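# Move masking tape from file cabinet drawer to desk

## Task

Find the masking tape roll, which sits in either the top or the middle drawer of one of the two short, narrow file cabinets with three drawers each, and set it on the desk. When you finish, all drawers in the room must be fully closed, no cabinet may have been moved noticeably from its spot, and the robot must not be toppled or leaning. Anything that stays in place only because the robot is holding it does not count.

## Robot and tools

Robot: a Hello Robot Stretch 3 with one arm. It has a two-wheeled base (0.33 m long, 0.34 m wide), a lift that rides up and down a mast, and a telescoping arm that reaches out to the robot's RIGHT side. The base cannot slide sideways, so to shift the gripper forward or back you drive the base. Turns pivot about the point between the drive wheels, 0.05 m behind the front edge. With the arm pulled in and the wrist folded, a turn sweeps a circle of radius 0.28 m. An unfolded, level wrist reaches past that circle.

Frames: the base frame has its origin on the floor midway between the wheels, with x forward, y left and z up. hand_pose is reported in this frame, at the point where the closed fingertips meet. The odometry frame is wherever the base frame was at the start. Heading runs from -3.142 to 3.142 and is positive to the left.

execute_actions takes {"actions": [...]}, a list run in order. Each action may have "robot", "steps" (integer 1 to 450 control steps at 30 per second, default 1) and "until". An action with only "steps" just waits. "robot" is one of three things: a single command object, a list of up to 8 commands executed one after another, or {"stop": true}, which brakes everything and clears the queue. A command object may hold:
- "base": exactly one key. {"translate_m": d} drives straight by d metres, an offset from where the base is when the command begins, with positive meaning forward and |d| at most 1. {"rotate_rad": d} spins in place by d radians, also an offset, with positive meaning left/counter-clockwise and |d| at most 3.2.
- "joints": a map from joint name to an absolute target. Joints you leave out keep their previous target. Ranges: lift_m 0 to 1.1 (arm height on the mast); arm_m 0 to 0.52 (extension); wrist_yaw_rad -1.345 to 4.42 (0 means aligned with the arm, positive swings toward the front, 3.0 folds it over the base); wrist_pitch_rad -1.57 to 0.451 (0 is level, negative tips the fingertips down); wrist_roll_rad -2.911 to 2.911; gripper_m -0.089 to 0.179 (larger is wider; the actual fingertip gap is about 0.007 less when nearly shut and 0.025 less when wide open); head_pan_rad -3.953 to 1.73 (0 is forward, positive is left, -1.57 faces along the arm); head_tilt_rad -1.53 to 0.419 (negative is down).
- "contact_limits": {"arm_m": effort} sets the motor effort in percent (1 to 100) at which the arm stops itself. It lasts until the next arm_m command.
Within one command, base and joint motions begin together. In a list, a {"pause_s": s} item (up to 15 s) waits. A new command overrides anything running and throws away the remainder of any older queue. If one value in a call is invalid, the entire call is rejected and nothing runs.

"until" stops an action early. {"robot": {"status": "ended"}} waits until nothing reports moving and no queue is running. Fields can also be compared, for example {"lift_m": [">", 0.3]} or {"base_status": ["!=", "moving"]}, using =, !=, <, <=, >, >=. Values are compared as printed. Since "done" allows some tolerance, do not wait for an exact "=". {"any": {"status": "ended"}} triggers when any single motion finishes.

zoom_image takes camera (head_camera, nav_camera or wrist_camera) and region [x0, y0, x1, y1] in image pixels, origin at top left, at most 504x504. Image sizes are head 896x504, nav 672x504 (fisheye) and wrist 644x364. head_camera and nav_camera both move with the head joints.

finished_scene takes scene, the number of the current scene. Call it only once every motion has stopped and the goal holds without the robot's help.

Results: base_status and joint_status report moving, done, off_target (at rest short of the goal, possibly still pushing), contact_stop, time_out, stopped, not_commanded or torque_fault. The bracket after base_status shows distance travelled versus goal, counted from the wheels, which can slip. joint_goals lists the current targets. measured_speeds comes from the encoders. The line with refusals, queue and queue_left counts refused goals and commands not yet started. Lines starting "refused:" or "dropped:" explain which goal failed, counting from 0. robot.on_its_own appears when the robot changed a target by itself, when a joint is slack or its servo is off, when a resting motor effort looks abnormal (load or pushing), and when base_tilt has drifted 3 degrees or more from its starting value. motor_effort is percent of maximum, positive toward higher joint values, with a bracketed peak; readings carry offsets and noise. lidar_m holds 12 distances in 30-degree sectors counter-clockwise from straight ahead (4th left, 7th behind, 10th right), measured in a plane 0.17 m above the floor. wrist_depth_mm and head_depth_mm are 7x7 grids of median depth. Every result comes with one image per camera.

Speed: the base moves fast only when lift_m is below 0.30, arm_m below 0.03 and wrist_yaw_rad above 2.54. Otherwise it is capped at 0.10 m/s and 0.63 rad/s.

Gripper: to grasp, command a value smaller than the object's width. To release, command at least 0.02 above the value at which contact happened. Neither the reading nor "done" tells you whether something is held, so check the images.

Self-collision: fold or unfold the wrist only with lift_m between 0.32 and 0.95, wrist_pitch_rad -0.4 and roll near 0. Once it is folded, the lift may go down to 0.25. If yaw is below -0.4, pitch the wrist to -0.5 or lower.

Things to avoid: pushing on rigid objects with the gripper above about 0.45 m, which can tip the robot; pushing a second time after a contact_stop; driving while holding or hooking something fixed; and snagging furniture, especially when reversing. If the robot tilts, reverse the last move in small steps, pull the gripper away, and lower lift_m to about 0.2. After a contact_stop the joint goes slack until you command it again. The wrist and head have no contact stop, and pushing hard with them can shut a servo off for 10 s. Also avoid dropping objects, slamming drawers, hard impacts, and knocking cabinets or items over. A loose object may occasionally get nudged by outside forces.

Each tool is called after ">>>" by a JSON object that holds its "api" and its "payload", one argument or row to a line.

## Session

>>> {"api": "execute_actions", "payload": {
  "actions": []
}}

Scene clock: 0.00 s.
robot.base_odometry: x=+0.000 y=+0.000 heading=+0.000 (m, m, rad; robot's odometry frame)
robot.turned_by_wheels: +0.000 (rad since the last result)
robot.turned_by_imu: +0.000 (rad since the last result)
robot.base_tilt: forward=-0.3 right=+0.8 (deg)
robot.lidar_m: 1.72 1.63 1.21 1.53 1.98 2.02 2.24 1.58 1.59 2.82 2.37 2.29
robot.head_depth_mm: 2067 2592 2641 2624 2670 2664 2101 / 2062 2353 2382 2381 2417 2440 2101 / 2045 2161 2166 2166 2191 2206 2120 / 1935 1960 1975 1990 2022 2019 1976 / 1800 1828 1825 1847 1858 1855 1866 / 1687 1699 1699 1705 1729 1743 1740 / 1586 1590 1594 1596 1605 1625 1628
robot.base_status: not_commanded
robot.joint_positions: lift_m=+0.313 arm_m=-0.002 wrist_yaw_rad=+2.863 wrist_pitch_rad=-0.538 wrist_roll_rad=-0.014 gripper_m=+0.037 head_pan_rad=-0.018 head_tilt_rad=-0.007
robot.joint_goals: lift_m=+0.313 arm_m=-0.002 wrist_yaw_rad=+2.863 wrist_pitch_rad=-0.538 wrist_roll_rad=-0.014 gripper_m=+0.037 head_pan_rad=-0.018 head_tilt_rad=-0.007
robot.joint_status: lift_m=not_commanded arm_m=not_commanded wrist_yaw_rad=not_commanded wrist_pitch_rad=not_commanded wrist_roll_rad=not_commanded gripper_m=not_commanded head_pan_rad=not_commanded head_tilt_rad=not_commanded
robot.measured_speeds: translate_m=+0.000 rotate_rad=+0.000 lift_m=+0.000 arm_m=+0.000 wrist_yaw_rad=+0.000 wrist_pitch_rad=+0.000 wrist_roll_rad=+0.000 head_pan_rad=+0.000 head_tilt_rad=+0.000
robot: refusals=0 queue=idle queue_left=0
robot.motor_effort: left_wheel=+0 right_wheel=+1 lift_m=+31 arm_m=+0 wrist_yaw_rad=+0 wrist_pitch_rad=+3 wrist_roll_rad=+0 gripper_m=+0 head_pan_rad=+0 head_tilt_rad=+1 (%)
robot.hand_pose: x=+0.0359 y=+0.0565 z=+0.3002 quat_wxyz=(+0.280, +0.696, +0.093, +0.654) (m; robot's base frame)
robot.wrist_depth_mm: - - - - - - - / - - - - - - - / 801 842 832 829 831 819 815 / 670 - 674 666 671 664 667 / 567 - 581 564 575 563 560 / 487 - - 484 489 480 487 / - - - 441 428 429 428
pictures: head_camera (sideways: a quarter turn clockwise sets it upright), nav_camera (sideways: a quarter turn counterclockwise sets it upright), wrist_camera
Images, in order (width x height): head_camera 896x504, nav_camera 672x504, wrist_camera 644x364.

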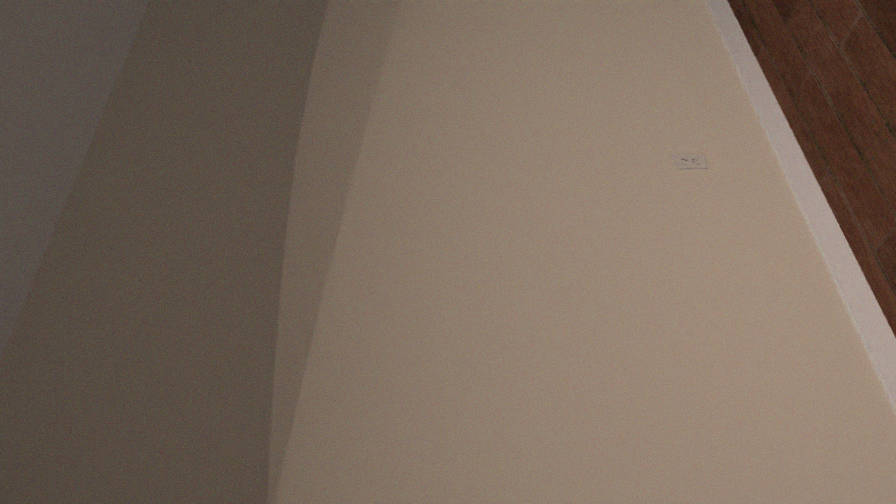

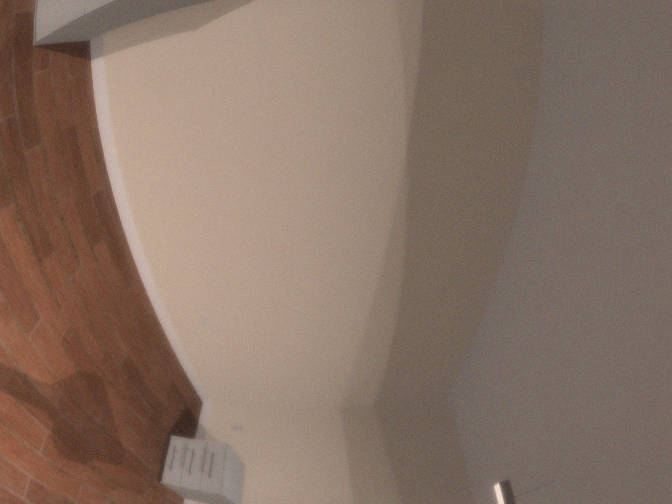

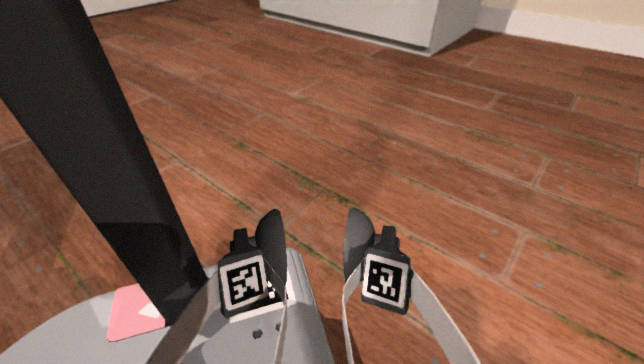

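>>> {"api": "execute_actions", "payload": {
  "actions": [
    {"robot": {"joints": {"head_pan_rad": 1.2, "head_tilt_rad": -0.45}}, "steps": 200, "until": {"robot": {"status": "ended"}}}
  ]
}}

>>> {"api": "execute_actions", "payload": {
  "actions": [
    {"robot": {"joints": {"head_pan_rad": -0.75, "head_tilt_rad": -0.45}}, "steps": 200, "until": {"robot": {"status": "ended"}}}
  ]
}}

>>> {"api": "execute_actions", "payload": {
  "actions": [
    {"robot": {"joints": {"head_pan_rad": -2.35, "head_tilt_rad": -0.5}}, "steps": 200, "until": {"robot": {"status": "ended"}}}
  ]
}}

Scene clock: 1.33 s.
robot.base_odometry: x=+0.000 y=+0.000 heading=+0.000 (m, m, rad; robot's odometry frame)
robot.turned_by_wheels: +0.000 (rad since the last result)
robot.turned_by_imu: +0.000 (rad since the last result)
robot.base_tilt: forward=-0.2 right=+0.9 (deg)
robot.lidar_m: 1.73 1.63 1.21 1.53 1.98 2.03 2.24 1.58 1.59 2.83 2.37 2.29
robot.head_depth_mm: 1387 1476 1475 1680 1843 1618 1332 / 1457 1546 1204 1327 1548 1605 1332 / 1548 1642 1261 1357 1485 1560 1331 / 1637 1718 1329 1468 1629 1614 1331 / 1756 1845 1437 1599 1793 1614 1325 / 1867 1986 1573 1759 1906 1610 1326 / 1999 2190 2384 2542 2039 1606 1322
robot.base_status: not_commanded
robot.joint_positions: lift_m=+0.313 arm_m=-0.002 wrist_yaw_rad=+2.863 wrist_pitch_rad=-0.538 wrist_roll_rad=-0.014 gripper_m=+0.037 head_pan_rad=+1.193 head_tilt_rad=-0.444
robot.joint_goals: lift_m=+0.313 arm_m=-0.002 wrist_yaw_rad=+2.863 wrist_pitch_rad=-0.538 wrist_roll_rad=-0.014 gripper_m=+0.037 head_pan_rad=+1.200 head_tilt_rad=-0.450
robot.joint_status: lift_m=not_commanded arm_m=not_commanded wrist_yaw_rad=not_commanded wrist_pitch_rad=not_commanded wrist_roll_rad=not_commanded gripper_m=not_commanded head_pan_rad=done head_tilt_rad=done
robot.measured_speeds: translate_m=+0.000 rotate_rad=+0.000 lift_m=+0.000 arm_m=+0.000 wrist_yaw_rad=+0.000 wrist_pitch_rad=+0.000 wrist_roll_rad=+0.000 head_pan_rad=+0.000 head_tilt_rad=+0.000
robot: refusals=0 queue=done queue_left=0
robot.motor_effort: left_wheel=+1(1) right_wheel=+1(1) lift_m=+31(32) arm_m=+0(0) wrist_yaw_rad=+0(0) wrist_pitch_rad=+4(3) wrist_roll_rad=+0(0) gripper_m=+0(1) head_pan_rad=+2(33) head_tilt_rad=-3(26) (%)
robot.hand_pose: x=+0.0359 y=+0.0565 z=+0.3002 quat_wxyz=(+0.280, +0.696, +0.093, +0.654) (m; robot's base frame)
robot.wrist_depth_mm: - - - - - - - / - - - - - - - / 803 835 826 823 818 827 818 / 679 - 669 666 665 664 656 / 562 - 587 566 569 558 562 / 492 - - 488 488 491 483 / - - - 437 428 427 424
pictures: head_camera (sideways: a quarter turn clockwise sets it upright), nav_camera (sideways: a quarter turn counterclockwise sets it upright), wrist_camera
Images, in order (width x height): head_camera 896x504, nav_camera 672x504, wrist_camera 644x364.

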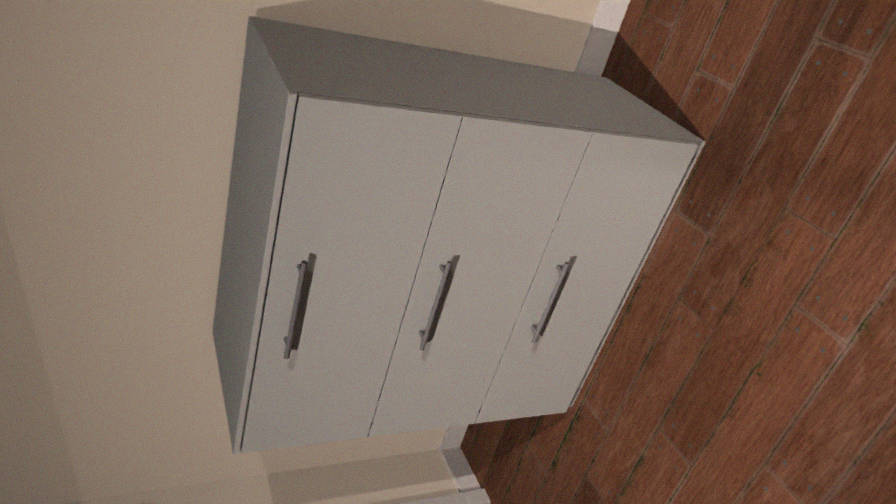

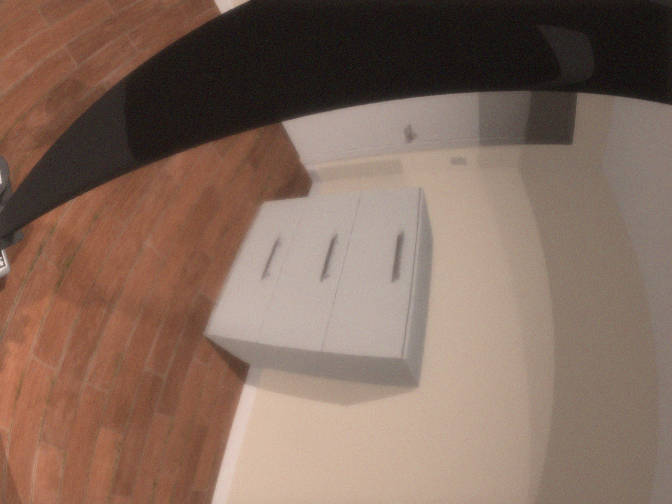

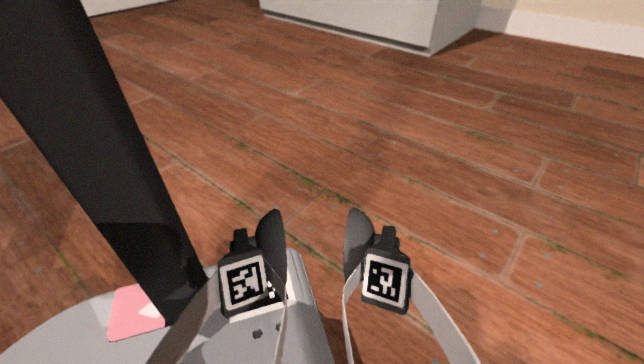

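Scene clock: 2.87 s.
robot.base_odometry: x=+0.000 y=+0.000 heading=+0.000 (m, m, rad; robot's odometry frame)
robot.turned_by_wheels: +0.000 (rad since the last result)
robot.turned_by_imu: +0.000 (rad since the last result)
robot.base_tilt: forward=-0.2 right=+0.9 (deg)
robot.lidar_m: 1.72 1.63 1.21 1.53 1.98 2.02 2.25 1.58 1.59 2.83 2.37 2.29
robot.head_depth_mm: 2273 2439 2659 2779 2064 1620 1337 / 2311 2486 2734 2814 2055 1620 1338 / 2373 2562 2801 2821 2051 1609 1332 / 2404 2599 2753 2693 2051 1623 1329 / 2452 2649 2701 2518 2044 1604 1327 / 2499 2707 2902 2653 2060 1603 1325 / 2546 2816 2981 2789 2049 1608 1322
robot.base_status: not_commanded
robot.joint_positions: lift_m=+0.313 arm_m=-0.002 wrist_yaw_rad=+2.863 wrist_pitch_rad=-0.538 wrist_roll_rad=-0.014 gripper_m=+0.037 head_pan_rad=-0.743 head_tilt_rad=-0.444
robot.joint_goals: lift_m=+0.313 arm_m=-0.002 wrist_yaw_rad=+2.863 wrist_pitch_rad=-0.538 wrist_roll_rad=-0.014 gripper_m=+0.037 head_pan_rad=-0.750 head_tilt_rad=-0.450
robot.joint_status: lift_m=not_commanded arm_m=not_commanded wrist_yaw_rad=not_commanded wrist_pitch_rad=not_commanded wrist_roll_rad=not_commanded gripper_m=not_commanded head_pan_rad=done head_tilt_rad=done
robot.measured_speeds: translate_m=+0.000 rotate_rad=+0.000 lift_m=+0.000 arm_m=+0.000 wrist_yaw_rad=+0.000 wrist_pitch_rad=+0.000 wrist_roll_rad=+0.000 head_pan_rad=+0.000 head_tilt_rad=+0.000
robot: refusals=0 queue=done queue_left=0
robot.motor_effort: left_wheel=+1(1) right_wheel=+1(1) lift_m=+31(31) arm_m=+0(0) wrist_yaw_rad=+0(1) wrist_pitch_rad=+3(4) wrist_roll_rad=+0(0) gripper_m=+0(0) head_pan_rad=-3(31) head_tilt_rad=-2(1) (%)
robot.hand_pose: x=+0.0359 y=+0.0565 z=+0.3002 quat_wxyz=(+0.280, +0.696, +0.093, +0.654) (m; robot's base frame)
robot.wrist_depth_mm: - - - - - - - / - - - - - - - / 792 834 841 833 828 817 808 / 680 - 672 668 673 669 667 / 568 - 589 570 566 558 559 / 492 - - 486 488 484 484 / - - - 438 431 424 427
pictures: head_camera (sideways: a quarter turn clockwise sets it upright), nav_camera (sideways: a quarter turn counterclockwise sets it upright), wrist_camera
Images, in order (width x height): head_camera 896x504, nav_camera 672x504, wrist_camera 644x364.

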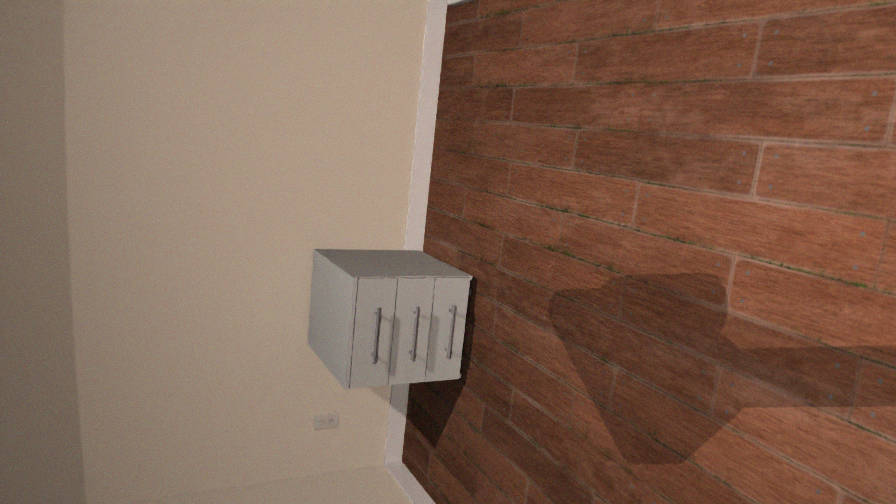

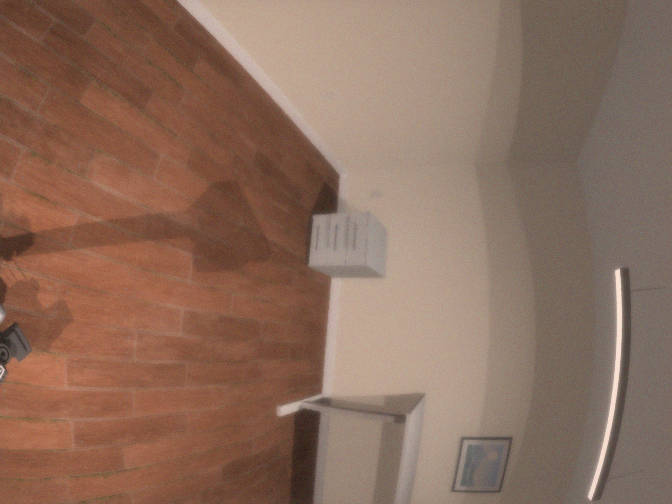

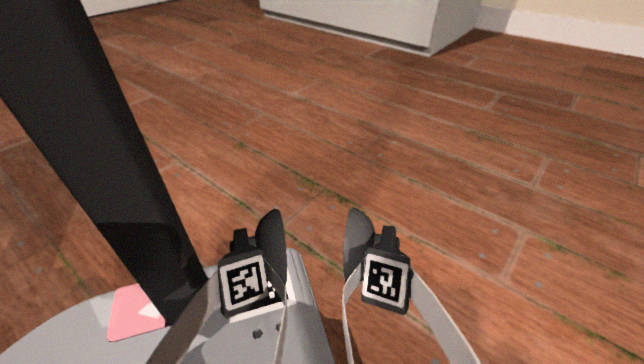

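Scene clock: 4.23 s.
robot.base_odometry: x=+0.000 y=+0.000 heading=+0.000 (m, m, rad; robot's odometry frame)
robot.turned_by_wheels: +0.000 (rad since the last result)
robot.turned_by_imu: +0.000 (rad since the last result)
robot.base_tilt: forward=-0.1 right=+1.0 (deg)
robot.lidar_m: 1.72 1.63 1.21 1.53 1.99 2.02 2.25 1.58 1.58 2.83 2.37 2.30
robot.head_depth_mm: 1731 1894 2066 2279 1939 1559 1296 / 1772 1918 2104 2295 1943 1544 1293 / 1799 1982 2165 2365 1930 1549 1289 / 1829 1995 2127 1921 1934 1538 1287 / 1861 2037 2154 1817 1931 1537 1290 / 1894 2099 2268 1916 1916 1534 1281 / 1931 2125 2355 2497 1912 1532 1286
robot.base_status: not_commanded
robot.joint_positions: lift_m=+0.313 arm_m=-0.002 wrist_yaw_rad=+2.863 wrist_pitch_rad=-0.538 wrist_roll_rad=-0.014 gripper_m=+0.037 head_pan_rad=-2.343 head_tilt_rad=-0.494
robot.joint_goals: lift_m=+0.313 arm_m=-0.002 wrist_yaw_rad=+2.863 wrist_pitch_rad=-0.538 wrist_roll_rad=-0.014 gripper_m=+0.037 head_pan_rad=-2.350 head_tilt_rad=-0.500
robot.joint_status: lift_m=not_commanded arm_m=not_commanded wrist_yaw_rad=not_commanded wrist_pitch_rad=not_commanded wrist_roll_rad=not_commanded gripper_m=not_commanded head_pan_rad=done head_tilt_rad=done
robot.measured_speeds: translate_m=+0.000 rotate_rad=+0.000 lift_m=+0.000 arm_m=+0.000 wrist_yaw_rad=+0.000 wrist_pitch_rad=+0.000 wrist_roll_rad=+0.000 head_pan_rad=+0.000 head_tilt_rad=+0.000
robot: refusals=0 queue=done queue_left=0
robot.motor_effort: left_wheel=+0(1) right_wheel=+1(1) lift_m=+31(31) arm_m=+0(0) wrist_yaw_rad=+0(0) wrist_pitch_rad=+3(4) wrist_roll_rad=+0(0) gripper_m=+0(0) head_pan_rad=-3(34) head_tilt_rad=-2(9) (%)
robot.hand_pose: x=+0.0359 y=+0.0565 z=+0.3002 quat_wxyz=(+0.280, +0.696, +0.093, +0.654) (m; robot's base frame)
robot.wrist_depth_mm: - - - - - - - / - - - - - - - / 808 844 827 829 826 828 825 / 676 - 668 662 673 663 661 / 561 - 587 564 576 559 560 / 492 - - 483 491 489 478 / - - - 439 425 427 428
pictures: head_camera (sideways: a quarter turn clockwise sets it upright), nav_camera (sideways: a quarter turn counterclockwise sets it upright), wrist_camera
Images, in order (width x height): head_camera 896x504, nav_camera 672x504, wrist_camera 644x364.

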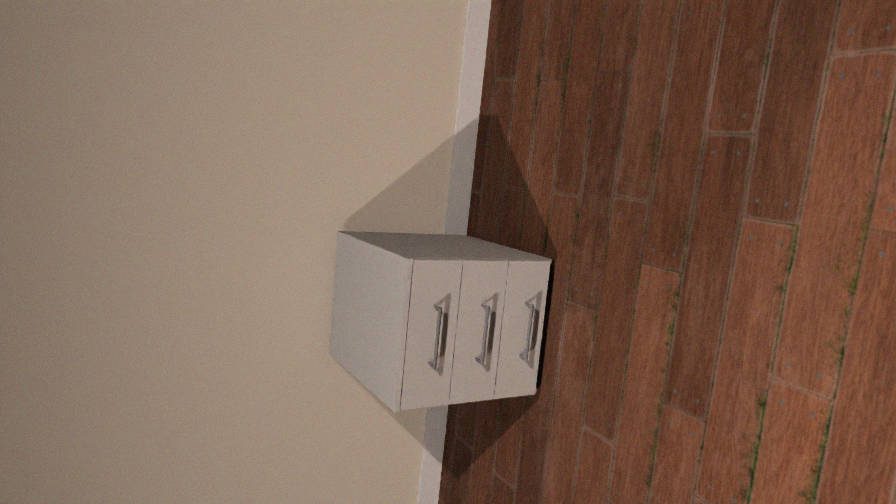

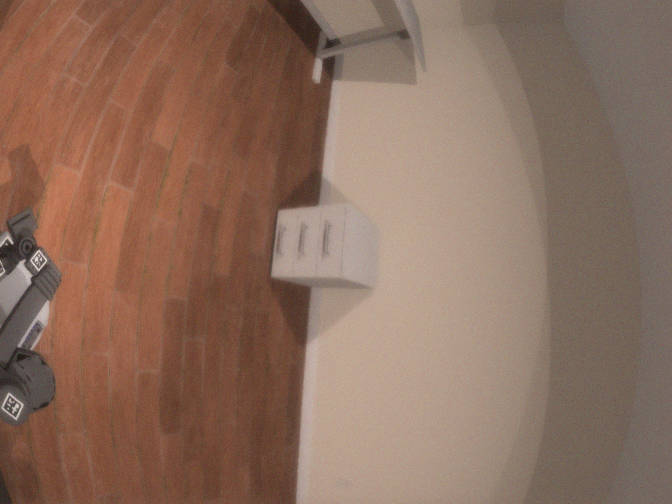

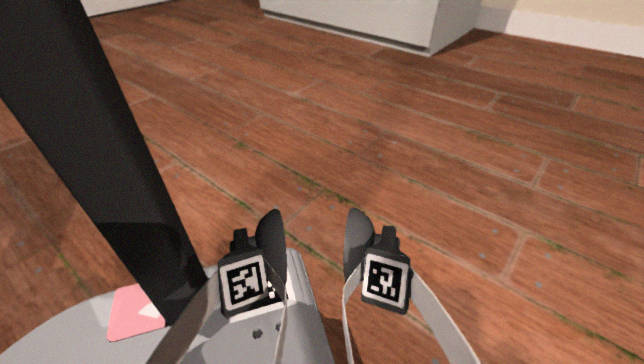

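>>> {"api": "execute_actions", "payload": {
  "actions": [
    {"robot": [{"joints": {"lift_m": 0.29, "wrist_pitch_rad": -0.4, "head_pan_rad": -1.57, "head_tilt_rad": -0.75}, "base": {"rotate_rad": -1.899}}, {"base": {"translate_m": 0.912}}, {"base": {"rotate_rad": 0.949}}, {"joints": {"lift_m": 0.33}}, {"joints": {"wrist_yaw_rad": 0.0, "gripper_m": 0.06}}, {"joints": {"wrist_pitch_rad": 0.02, "wrist_roll_rad": 1.57, "lift_m": 0.313, "arm_m": 0.25}}], "steps": 450, "until": {"robot": {"status": "ended"}}},
    {"steps": 300, "until": {"robot": {"status": "ended"}}}
  ]
}}

Scene clock: 20.30 s.
robot.base_odometry: x=-0.294 y=-0.863 heading=-0.950 (m, m, rad; robot's odometry frame)
robot.turned_by_wheels: -0.950 (rad since the last result)
robot.turned_by_imu: -0.944 (rad since the last result)
robot.base_tilt: forward=-0.2 right=+0.9 (deg)
robot.lidar_m: 1.74 2.09 2.40 2.34 2.40 2.60 2.54 1.92 0.87 0.84 1.48 2.05
robot.head_depth_mm: 1213 1383 1602 1802 1553 1320 1168 / 1216 1384 1569 1213 1506 1325 1157 / 1218 1379 1379 1168 1378 1360 1147 / 1223 1387 1370 1159 1365 1304 1155 / 1219 1391 1483 1179 1440 1315 1146 / 1217 1386 1614 1781 1515 1308 1151 / 1222 1396 1619 1771 1518 1305 1143
robot.base_status: done (rotate_rad +0.9489 of +0.9490)
robot.joint_positions: lift_m=+0.313 arm_m=+0.250 wrist_yaw_rad=+0.001 wrist_pitch_rad=-0.001 wrist_roll_rad=+1.567 gripper_m=+0.060 head_pan_rad=-1.577 head_tilt_rad=-0.741
robot.joint_goals: lift_m=+0.313 arm_m=+0.250 wrist_yaw_rad=+0.000 wrist_pitch_rad=+0.020 wrist_roll_rad=+1.570 gripper_m=+0.060 head_pan_rad=-1.570 head_tilt_rad=-0.750
robot.joint_status: lift_m=done arm_m=done wrist_yaw_rad=done wrist_pitch_rad=done wrist_roll_rad=done gripper_m=done head_pan_rad=done head_tilt_rad=done
robot.measured_speeds: translate_m=+0.000 rotate_rad=+0.000 lift_m=+0.000 arm_m=+0.000 wrist_yaw_rad=+0.000 wrist_pitch_rad=+0.000 wrist_roll_rad=+0.000 head_pan_rad=+0.000 head_tilt_rad=+0.000
robot: refusals=0 queue=done queue_left=0
robot.motor_effort: left_wheel=-1(12) right_wheel=+3(11) lift_m=+18(43) arm_m=+3(3) wrist_yaw_rad=-1(2) wrist_pitch_rad=+7(7) wrist_roll_rad=+2(5) gripper_m=+0(77) head_pan_rad=+2(32) head_tilt_rad=-4(22) (%)
robot.hand_pose: x=-0.0212 y=-0.6508 z=+0.4275 quat_wxyz=(+0.002, +0.000, -1.000, -0.001) (m; robot's base frame)
robot.wrist_depth_mm: 844 847 323 321 327 325 328 / 879 885 335 332 333 337 338 / 904 918 348 346 346 346 350 / 943 956 946 358 360 361 363 / 986 992 988 369 371 374 377 / - - - 385 - 604 452 / - - - - - 698 497
pictures: head_camera (sideways: a quarter turn clockwise sets it upright), nav_camera (sideways: a quarter turn counterclockwise sets it upright), wrist_camera
Images, in order (width x height): head_camera 896x504, nav_camera 672x504, wrist_camera 644x364.

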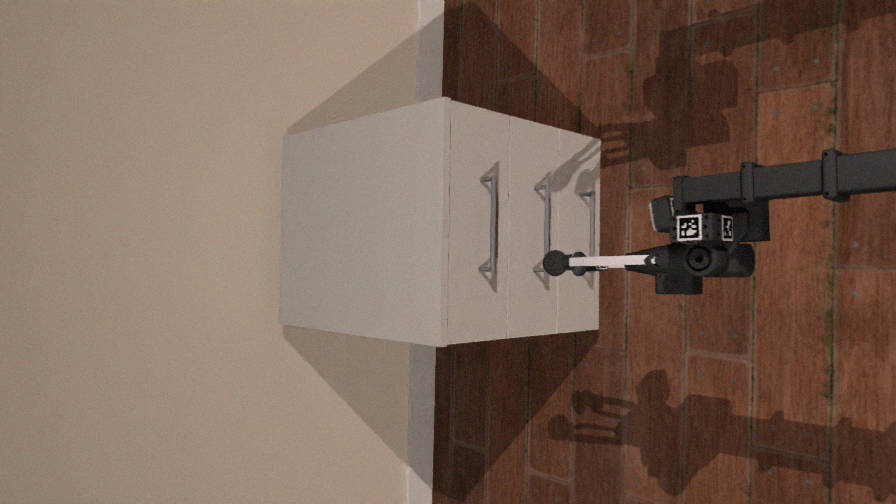

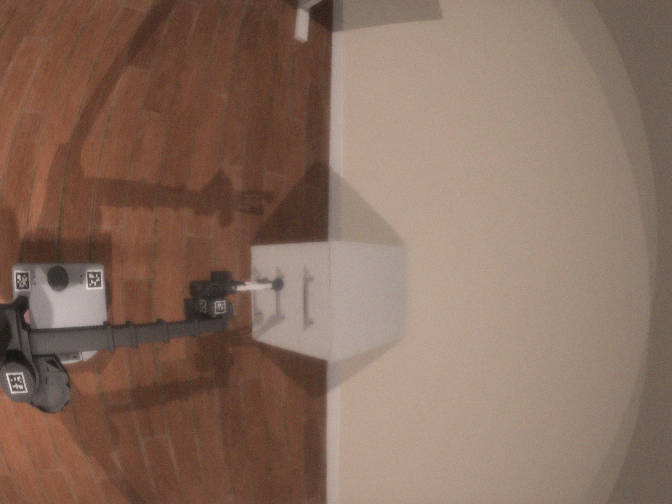

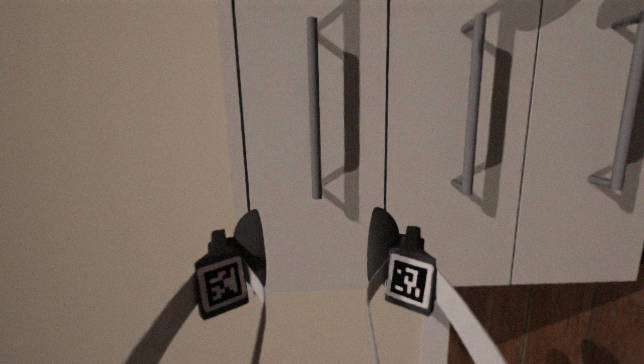

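>>> {"api": "execute_actions", "payload": {
  "actions": [
    {"robot": [{"base": {"rotate_rad": -0.028}}, {"base": {"translate_m": -0.042}, "joints": {"arm_m": 0.36}}], "steps": 450, "until": {"robot": {"status": "ended"}}}
  ]
}}

Scene clock: 23.27 s.
robot.base_odometry: x=-0.317 y=-0.829 heading=-0.978 (m, m, rad; robot's odometry frame)
robot.turned_by_wheels: -0.028 (rad since the last result)
robot.turned_by_imu: -0.028 (rad since the last result)
robot.base_tilt: forward=-0.3 right=+1.0 (deg)
robot.lidar_m: 1.79 2.12 2.42 2.35 2.35 2.59 2.50 1.97 0.87 0.84 1.47 2.02
robot.head_depth_mm: 1228 1393 1622 1811 1555 1325 1165 / 1224 1402 1615 1807 1544 1328 1158 / 1220 1388 1427 1166 1391 1313 1152 / 1221 1384 1371 1166 1333 1295 1154 / 1221 1385 1366 1157 1372 1315 1146 / 1216 1375 1576 1726 1524 1307 1142 / 1213 1376 1595 1767 1511 1305 1144
robot.base_status: done (translate_m -0.0420 of -0.0420)
robot.joint_positions: lift_m=+0.313 arm_m=+0.360 wrist_yaw_rad=+0.000 wrist_pitch_rad=-0.001 wrist_roll_rad=+1.567 gripper_m=+0.060 head_pan_rad=-1.577 head_tilt_rad=-0.741
robot.joint_goals: lift_m=+0.313 arm_m=+0.360 wrist_yaw_rad=+0.000 wrist_pitch_rad=+0.020 wrist_roll_rad=+1.570 gripper_m=+0.060 head_pan_rad=-1.570 head_tilt_rad=-0.750
robot.joint_status: lift_m=done arm_m=done wrist_yaw_rad=done wrist_pitch_rad=done wrist_roll_rad=done gripper_m=done head_pan_rad=done head_tilt_rad=done
robot.measured_speeds: translate_m=+0.000 rotate_rad=+0.000 lift_m=+0.000 arm_m=+0.000 wrist_yaw_rad=+0.000 wrist_pitch_rad=+0.000 wrist_roll_rad=+0.000 head_pan_rad=+0.000 head_tilt_rad=+0.000
robot: refusals=0 queue=done queue_left=0
robot.motor_effort: left_wheel=+2(3) right_wheel=-1(5) lift_m=+18(18) arm_m=+3(3) wrist_yaw_rad=+0(0) wrist_pitch_rad=+6(6) wrist_roll_rad=+2(1) gripper_m=+0(0) head_pan_rad=+2(2) head_tilt_rad=-4(3) (%)
robot.hand_pose: x=-0.0213 y=-0.7608 z=+0.4275 quat_wxyz=(+0.002, +0.000, -1.000, -0.001) (m; robot's base frame)
robot.wrist_depth_mm: 737 760 219 221 223 223 225 / 791 765 227 227 230 230 232 / 805 812 233 234 236 237 238 / 828 829 240 242 244 245 247 / 855 851 249 250 250 251 254 / 883 882 260 258 - 260 263 / 917 927 266 266 269 270 273
pictures: head_camera (sideways: a quarter turn clockwise sets it upright), nav_camera (sideways: a quarter turn counterclockwise sets it upright), wrist_camera
Images, in order (width x height): head_camera 896x504, nav_camera 672x504, wrist_camera 644x364.

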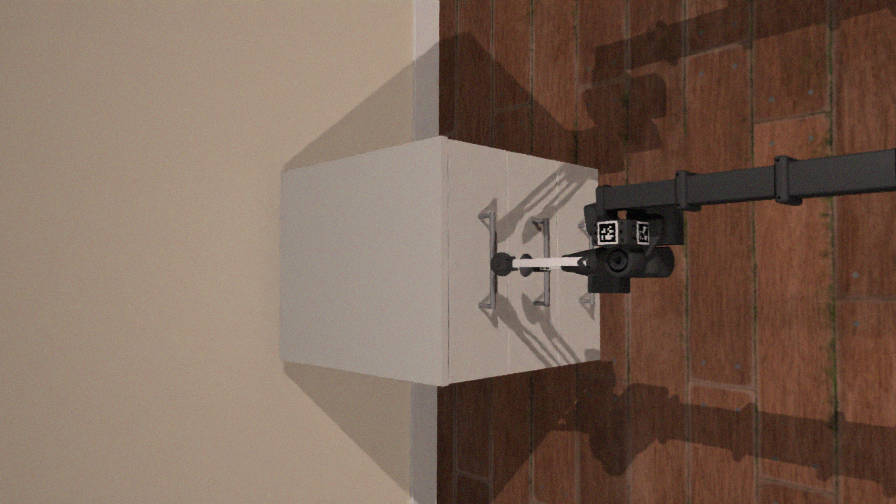

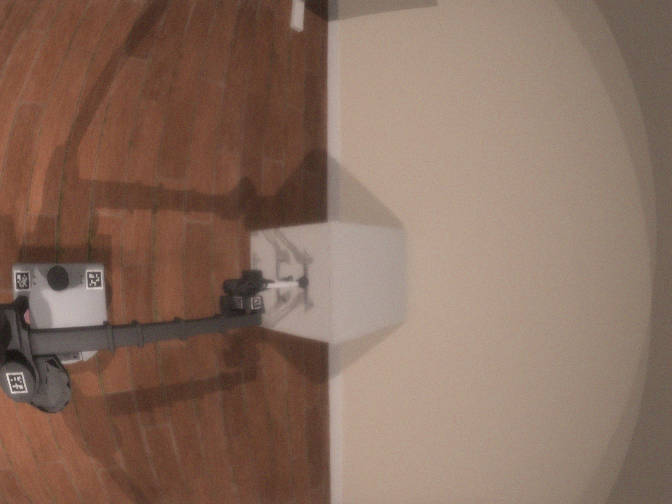

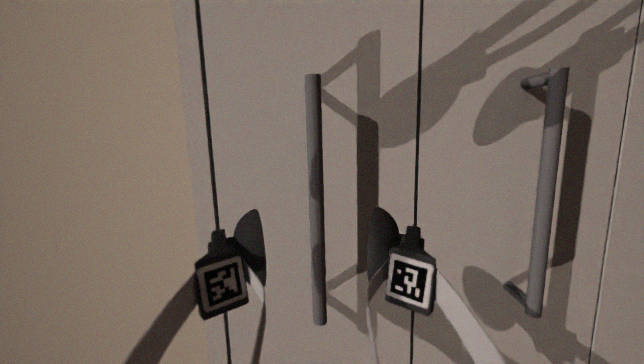

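>>> {"api": "execute_actions", "payload": {
  "actions": [
    {"robot": [{"joints": {"arm_m": 0.422, "head_tilt_rad": -0.95}}, {"joints": {"gripper_m": -0.07}}, {"joints": {"arm_m": 0.12}}], "steps": 400, "until": {"robot": {"status": "ended"}}}
  ]
}}

Scene clock: 29.93 s.
robot.base_odometry: x=-0.317 y=-0.829 heading=-0.978 (m, m, rad; robot's odometry frame)
robot.turned_by_wheels: +0.000 (rad since the last result)
robot.turned_by_imu: -0.001 (rad since the last result)
robot.base_tilt: forward=-0.3 right=+0.9 (deg)
robot.lidar_m: 1.79 2.12 2.43 2.34 2.35 2.58 2.50 1.98 0.87 0.84 1.46 2.02
robot.head_depth_mm: 1317 1561 1774 1570 1378 1237 1119 / 1319 1556 1757 1564 1371 1230 1125 / 1318 1257 1176 1057 1380 1230 - / 1308 1248 1189 1103 1387 1205 - / 1313 1245 1181 1084 1356 1219 1110 / 1306 1505 1692 1503 1357 1215 1102 / 1305 1543 1710 1523 1346 1214 1094
robot.base_status: done (translate_m -0.0420 of -0.0420)
robot.joint_positions: lift_m=+0.313 arm_m=+0.120 wrist_yaw_rad=-0.004 wrist_pitch_rad=+0.001 wrist_roll_rad=+1.567 gripper_m=-0.055 head_pan_rad=-1.577 head_tilt_rad=-0.940
robot.joint_goals: lift_m=+0.313 arm_m=+0.120 wrist_yaw_rad=+0.000 wrist_pitch_rad=+0.020 wrist_roll_rad=+1.570 gripper_m=-0.056 head_pan_rad=-1.570 head_tilt_rad=-0.950
robot.joint_status: lift_m=done arm_m=done wrist_yaw_rad=done wrist_pitch_rad=done wrist_roll_rad=done gripper_m=done head_pan_rad=done head_tilt_rad=done
robot.measured_speeds: translate_m=+0.000 rotate_rad=+0.000 lift_m=+0.000 arm_m=+0.000 wrist_yaw_rad=+0.000 wrist_pitch_rad=+0.000 wrist_roll_rad=+0.000 head_pan_rad=+0.000 head_tilt_rad=+0.000
robot: refusals=0 queue=done queue_left=0
robot.on_its_own: gripper_m is held at -0.056, not at your -0.070, by its stall guard, which is still easing
robot.motor_effort: left_wheel=+1(3) right_wheel=+1(5) lift_m=+21(22) arm_m=-3(11) wrist_yaw_rad=+4(5) wrist_pitch_rad=+6(7) wrist_roll_rad=+2(2) gripper_m=-22(100) head_pan_rad=+2(2) head_tilt_rad=-4(22) (%)
robot.hand_pose: x=-0.0224 y=-0.5216 z=+0.4279 quat_wxyz=(+0.002, -0.002, -1.000, +0.000) (m; robot's base frame)
robot.wrist_depth_mm: - 990 163 164 165 459 462 / - - 168 168 170 465 467 / - - 172 173 175 481 483 / - - 178 177 180 495 493 / - - 183 148 185 511 496 / - - 189 189 191 648 491 / - - 197 196 198 742 497
pictures: head_camera (sideways: a quarter turn clockwise sets it upright), nav_camera (sideways: a quarter turn counterclockwise sets it upright), wrist_camera
Images, in order (width x height): head_camera 896x504, nav_camera 672x504, wrist_camera 644x364.

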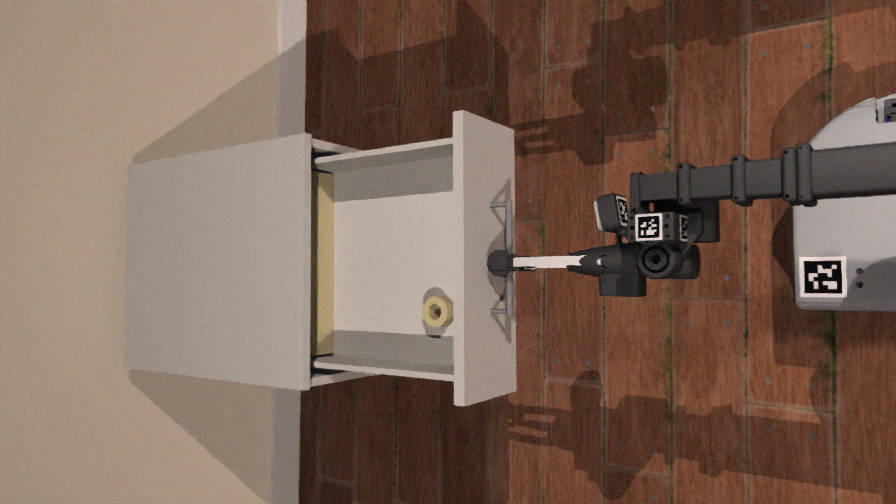

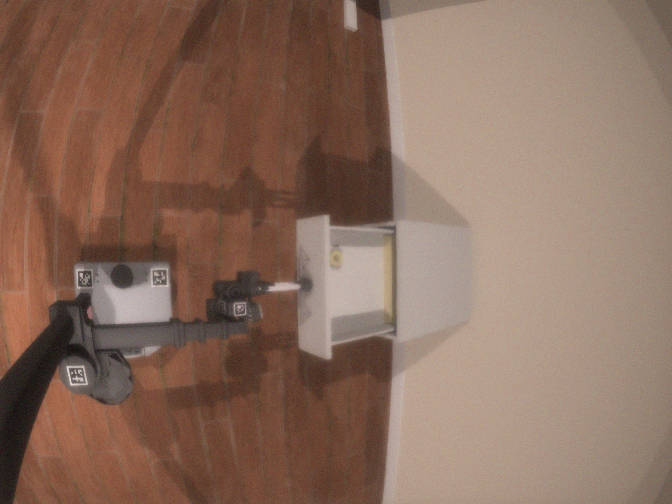

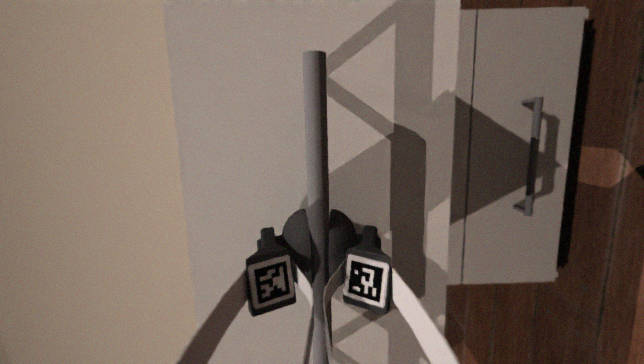

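>>> {"api": "execute_actions", "payload": {
  "actions": [
    {"robot": [{"joints": {"gripper_m": 0.05}}, {"joints": {"arm_m": 0.06}}, {"base": {"translate_m": 0.08}, "joints": {"lift_m": 0.67, "wrist_roll_rad": 0.0, "gripper_m": 0.09}}, {"joints": {"wrist_pitch_rad": -1.3, "arm_m": 0.474}}, {"joints": {"lift_m": 0.56}}], "steps": 450, "until": {"robot": {"status": "ended"}}}
  ]
}}

Scene clock: 42.90 s.
robot.base_odometry: x=-0.273 y=-0.895 heading=-0.978 (m, m, rad; robot's odometry frame)
robot.turned_by_wheels: +0.000 (rad since the last result)
robot.turned_by_imu: -0.002 (rad since the last result)
robot.base_tilt: forward=-0.1 right=+0.9 (deg)
robot.lidar_m: 1.71 2.06 2.33 2.34 2.35 2.67 2.58 1.97 0.87 0.84 1.46 2.02
robot.head_depth_mm: 1317 1562 1770 1569 1384 1237 1117 / 1312 1444 1196 1065 1383 1251 - / 1313 1254 1143 1113 1370 1222 - / 1314 1254 - 1075 1360 1220 - / 1314 1311 1210 1095 1358 1219 1111 / 1309 1552 1722 1521 1362 1215 1100 / 1303 1543 1727 1517 1351 1205 1099
robot.base_status: done (translate_m +0.0800 of +0.0800)
robot.joint_positions: lift_m=+0.560 arm_m=+0.474 wrist_yaw_rad=-0.001 wrist_pitch_rad=-1.300 wrist_roll_rad=+0.006 gripper_m=+0.090 head_pan_rad=-1.577 head_tilt_rad=-0.940
robot.joint_goals: lift_m=+0.560 arm_m=+0.474 wrist_yaw_rad=+0.000 wrist_pitch_rad=-1.300 wrist_roll_rad=+0.000 gripper_m=+0.090 head_pan_rad=-1.570 head_tilt_rad=-0.950
robot.joint_status: lift_m=done arm_m=done wrist_yaw_rad=done wrist_pitch_rad=done wrist_roll_rad=done gripper_m=done head_pan_rad=done head_tilt_rad=done
robot.measured_speeds: translate_m=+0.000 rotate_rad=+0.000 lift_m=+0.000 arm_m=+0.000 wrist_yaw_rad=+0.000 wrist_pitch_rad=+0.000 wrist_roll_rad=+0.000 head_pan_rad=+0.000 head_tilt_rad=+0.000
robot: refusals=0 queue=done queue_left=0
robot.motor_effort: left_wheel=+1(6) right_wheel=-1(4) lift_m=+17(45) arm_m=+3(4) wrist_yaw_rad=+1(4) wrist_pitch_rad=+0(11) wrist_roll_rad=-3(7) gripper_m=+0(80) head_pan_rad=+2(3) head_tilt_rad=-4(4) (%)
robot.hand_pose: x=-0.0217 y=-0.6639 z=+0.4458 quat_wxyz=(+0.561, +0.426, -0.564, -0.430) (m; robot's base frame)
robot.wrist_depth_mm: 652 191 255 254 255 254 256 / 638 188 250 250 250 252 253 / 635 185 246 246 249 249 248 / 622 182 243 244 243 245 244 / 625 179 239 238 241 241 241 / 605 164 236 236 237 237 239 / 602 176 232 233 234 235 237
pictures: head_camera (sideways: a quarter turn clockwise sets it upright), nav_camera (sideways: a quarter turn counterclockwise sets it upright), wrist_camera
Images, in order (width x height): head_camera 896x504, nav_camera 672x504, wrist_camera 644x364.

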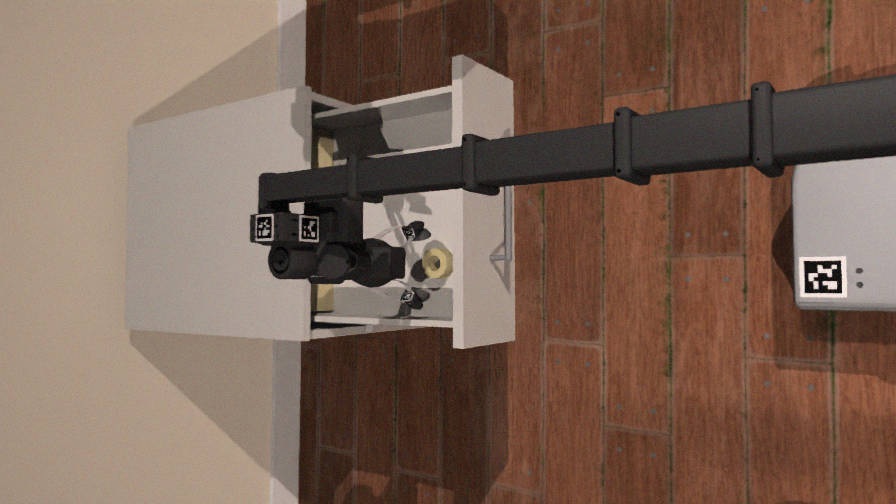

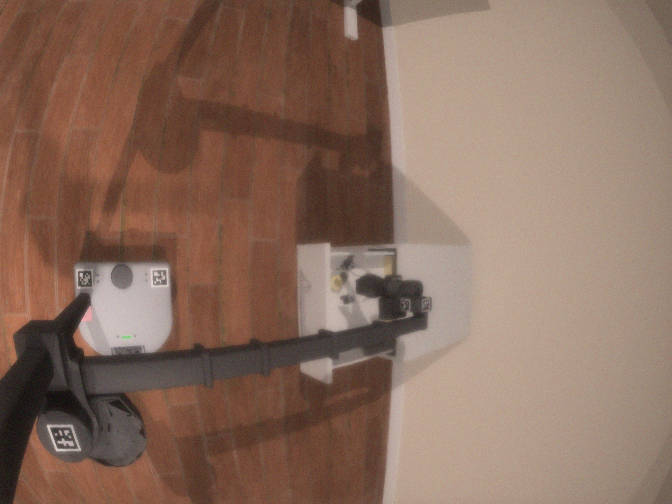

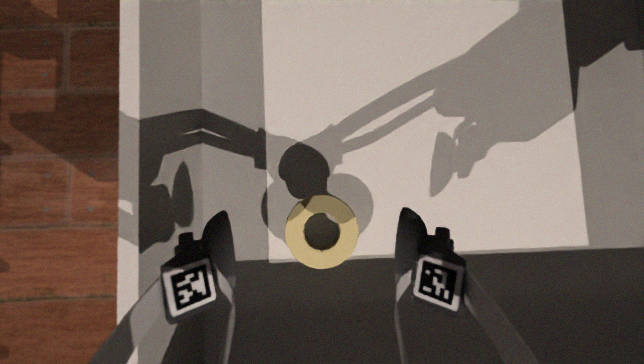

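>>> {"api": "execute_actions", "payload": {
  "actions": [
    {"robot": {"joints": {"lift_m": 0.502}}, "steps": 150, "until": {"robot": {"status": "ended"}}},
    {"robot": {"joints": {"gripper_m": 0.0}}, "steps": 150, "until": {"robot": {"status": "ended"}}}
  ]
}}

Scene clock: 45.47 s.
robot.base_odometry: x=-0.273 y=-0.895 heading=-0.978 (m, m, rad; robot's odometry frame)
robot.turned_by_wheels: +0.000 (rad since the last result)
robot.turned_by_imu: -0.001 (rad since the last result)
robot.base_tilt: forward=-0.2 right=+0.9 (deg)
robot.lidar_m: 1.71 2.06 2.32 2.34 2.35 2.67 2.58 1.97 0.87 0.84 1.46 2.02
robot.head_depth_mm: 1326 1558 1778 1569 1381 1233 1123 / 1319 1452 1191 1091 1377 1233 1115 / 1316 1255 1146 1113 1374 1208 - / 1312 1250 1111 1007 1371 1216 - / 1317 1319 1208 1094 1359 1220 1110 / 1307 1550 1719 1527 1351 1218 1103 / 1311 1548 1712 1527 1351 1214 1093
robot.base_status: done (translate_m +0.0800 of +0.0800)
robot.joint_positions: lift_m=+0.503 arm_m=+0.474 wrist_yaw_rad=-0.001 wrist_pitch_rad=-1.279 wrist_roll_rad=+0.004 gripper_m=+0.001 head_pan_rad=-1.577 head_tilt_rad=-0.940
robot.joint_goals: lift_m=+0.502 arm_m=+0.474 wrist_yaw_rad=+0.000 wrist_pitch_rad=-1.300 wrist_roll_rad=+0.000 gripper_m=+0.000 head_pan_rad=-1.570 head_tilt_rad=-0.950
robot.joint_status: lift_m=done arm_m=done wrist_yaw_rad=done wrist_pitch_rad=done wrist_roll_rad=done gripper_m=done head_pan_rad=done head_tilt_rad=done
robot.measured_speeds: translate_m=+0.000 rotate_rad=+0.000 lift_m=+0.000 arm_m=+0.000 wrist_yaw_rad=+0.000 wrist_pitch_rad=+0.000 wrist_roll_rad=+0.000 head_pan_rad=+0.000 head_tilt_rad=+0.000
robot: refusals=0 queue=done queue_left=0
robot.motor_effort: left_wheel=+0(1) right_wheel=+4(4) lift_m=+11(18) arm_m=+3(3) wrist_yaw_rad=+1(1) wrist_pitch_rad=-7(7) wrist_roll_rad=-2(3) gripper_m=-17(92) head_pan_rad=+2(2) head_tilt_rad=-5(4) (%)
robot.hand_pose: x=-0.0217 y=-0.6691 z=+0.3891 quat_wxyz=(+0.566, +0.421, -0.568, -0.424) (m; robot's base frame)
robot.wrist_depth_mm: 118 163 200 201 201 201 202 / 116 160 196 196 197 197 198 / 116 159 193 192 193 194 194 / 115 156 189 189 189 190 190 / 114 154 186 162 186 187 186 / 113 153 - 181 - 184 184 / 112 141 179 179 180 180 180
pictures: head_camera (sideways: a quarter turn clockwise sets it upright), nav_camera (sideways: a quarter turn counterclockwise sets it upright), wrist_camera
Images, in order (width x height): head_camera 896x504, nav_camera 672x504, wrist_camera 644x364.

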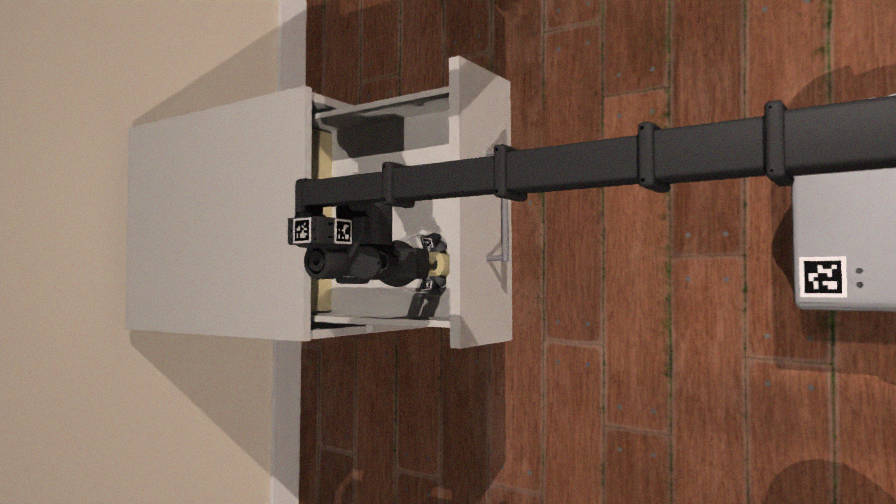

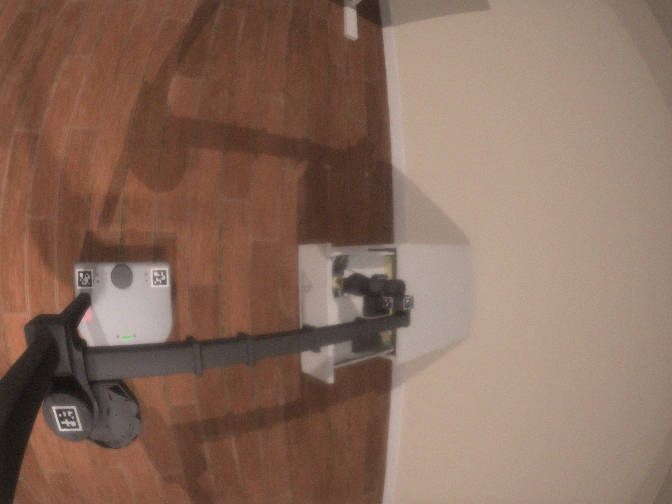

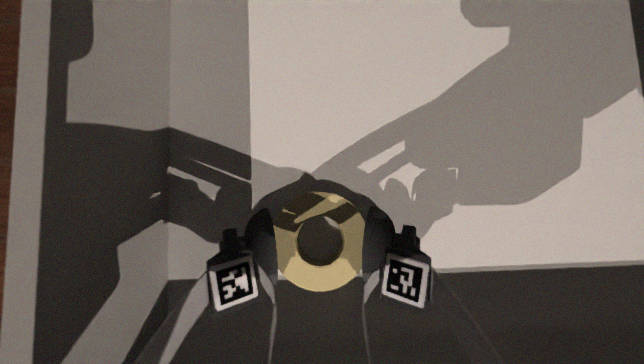

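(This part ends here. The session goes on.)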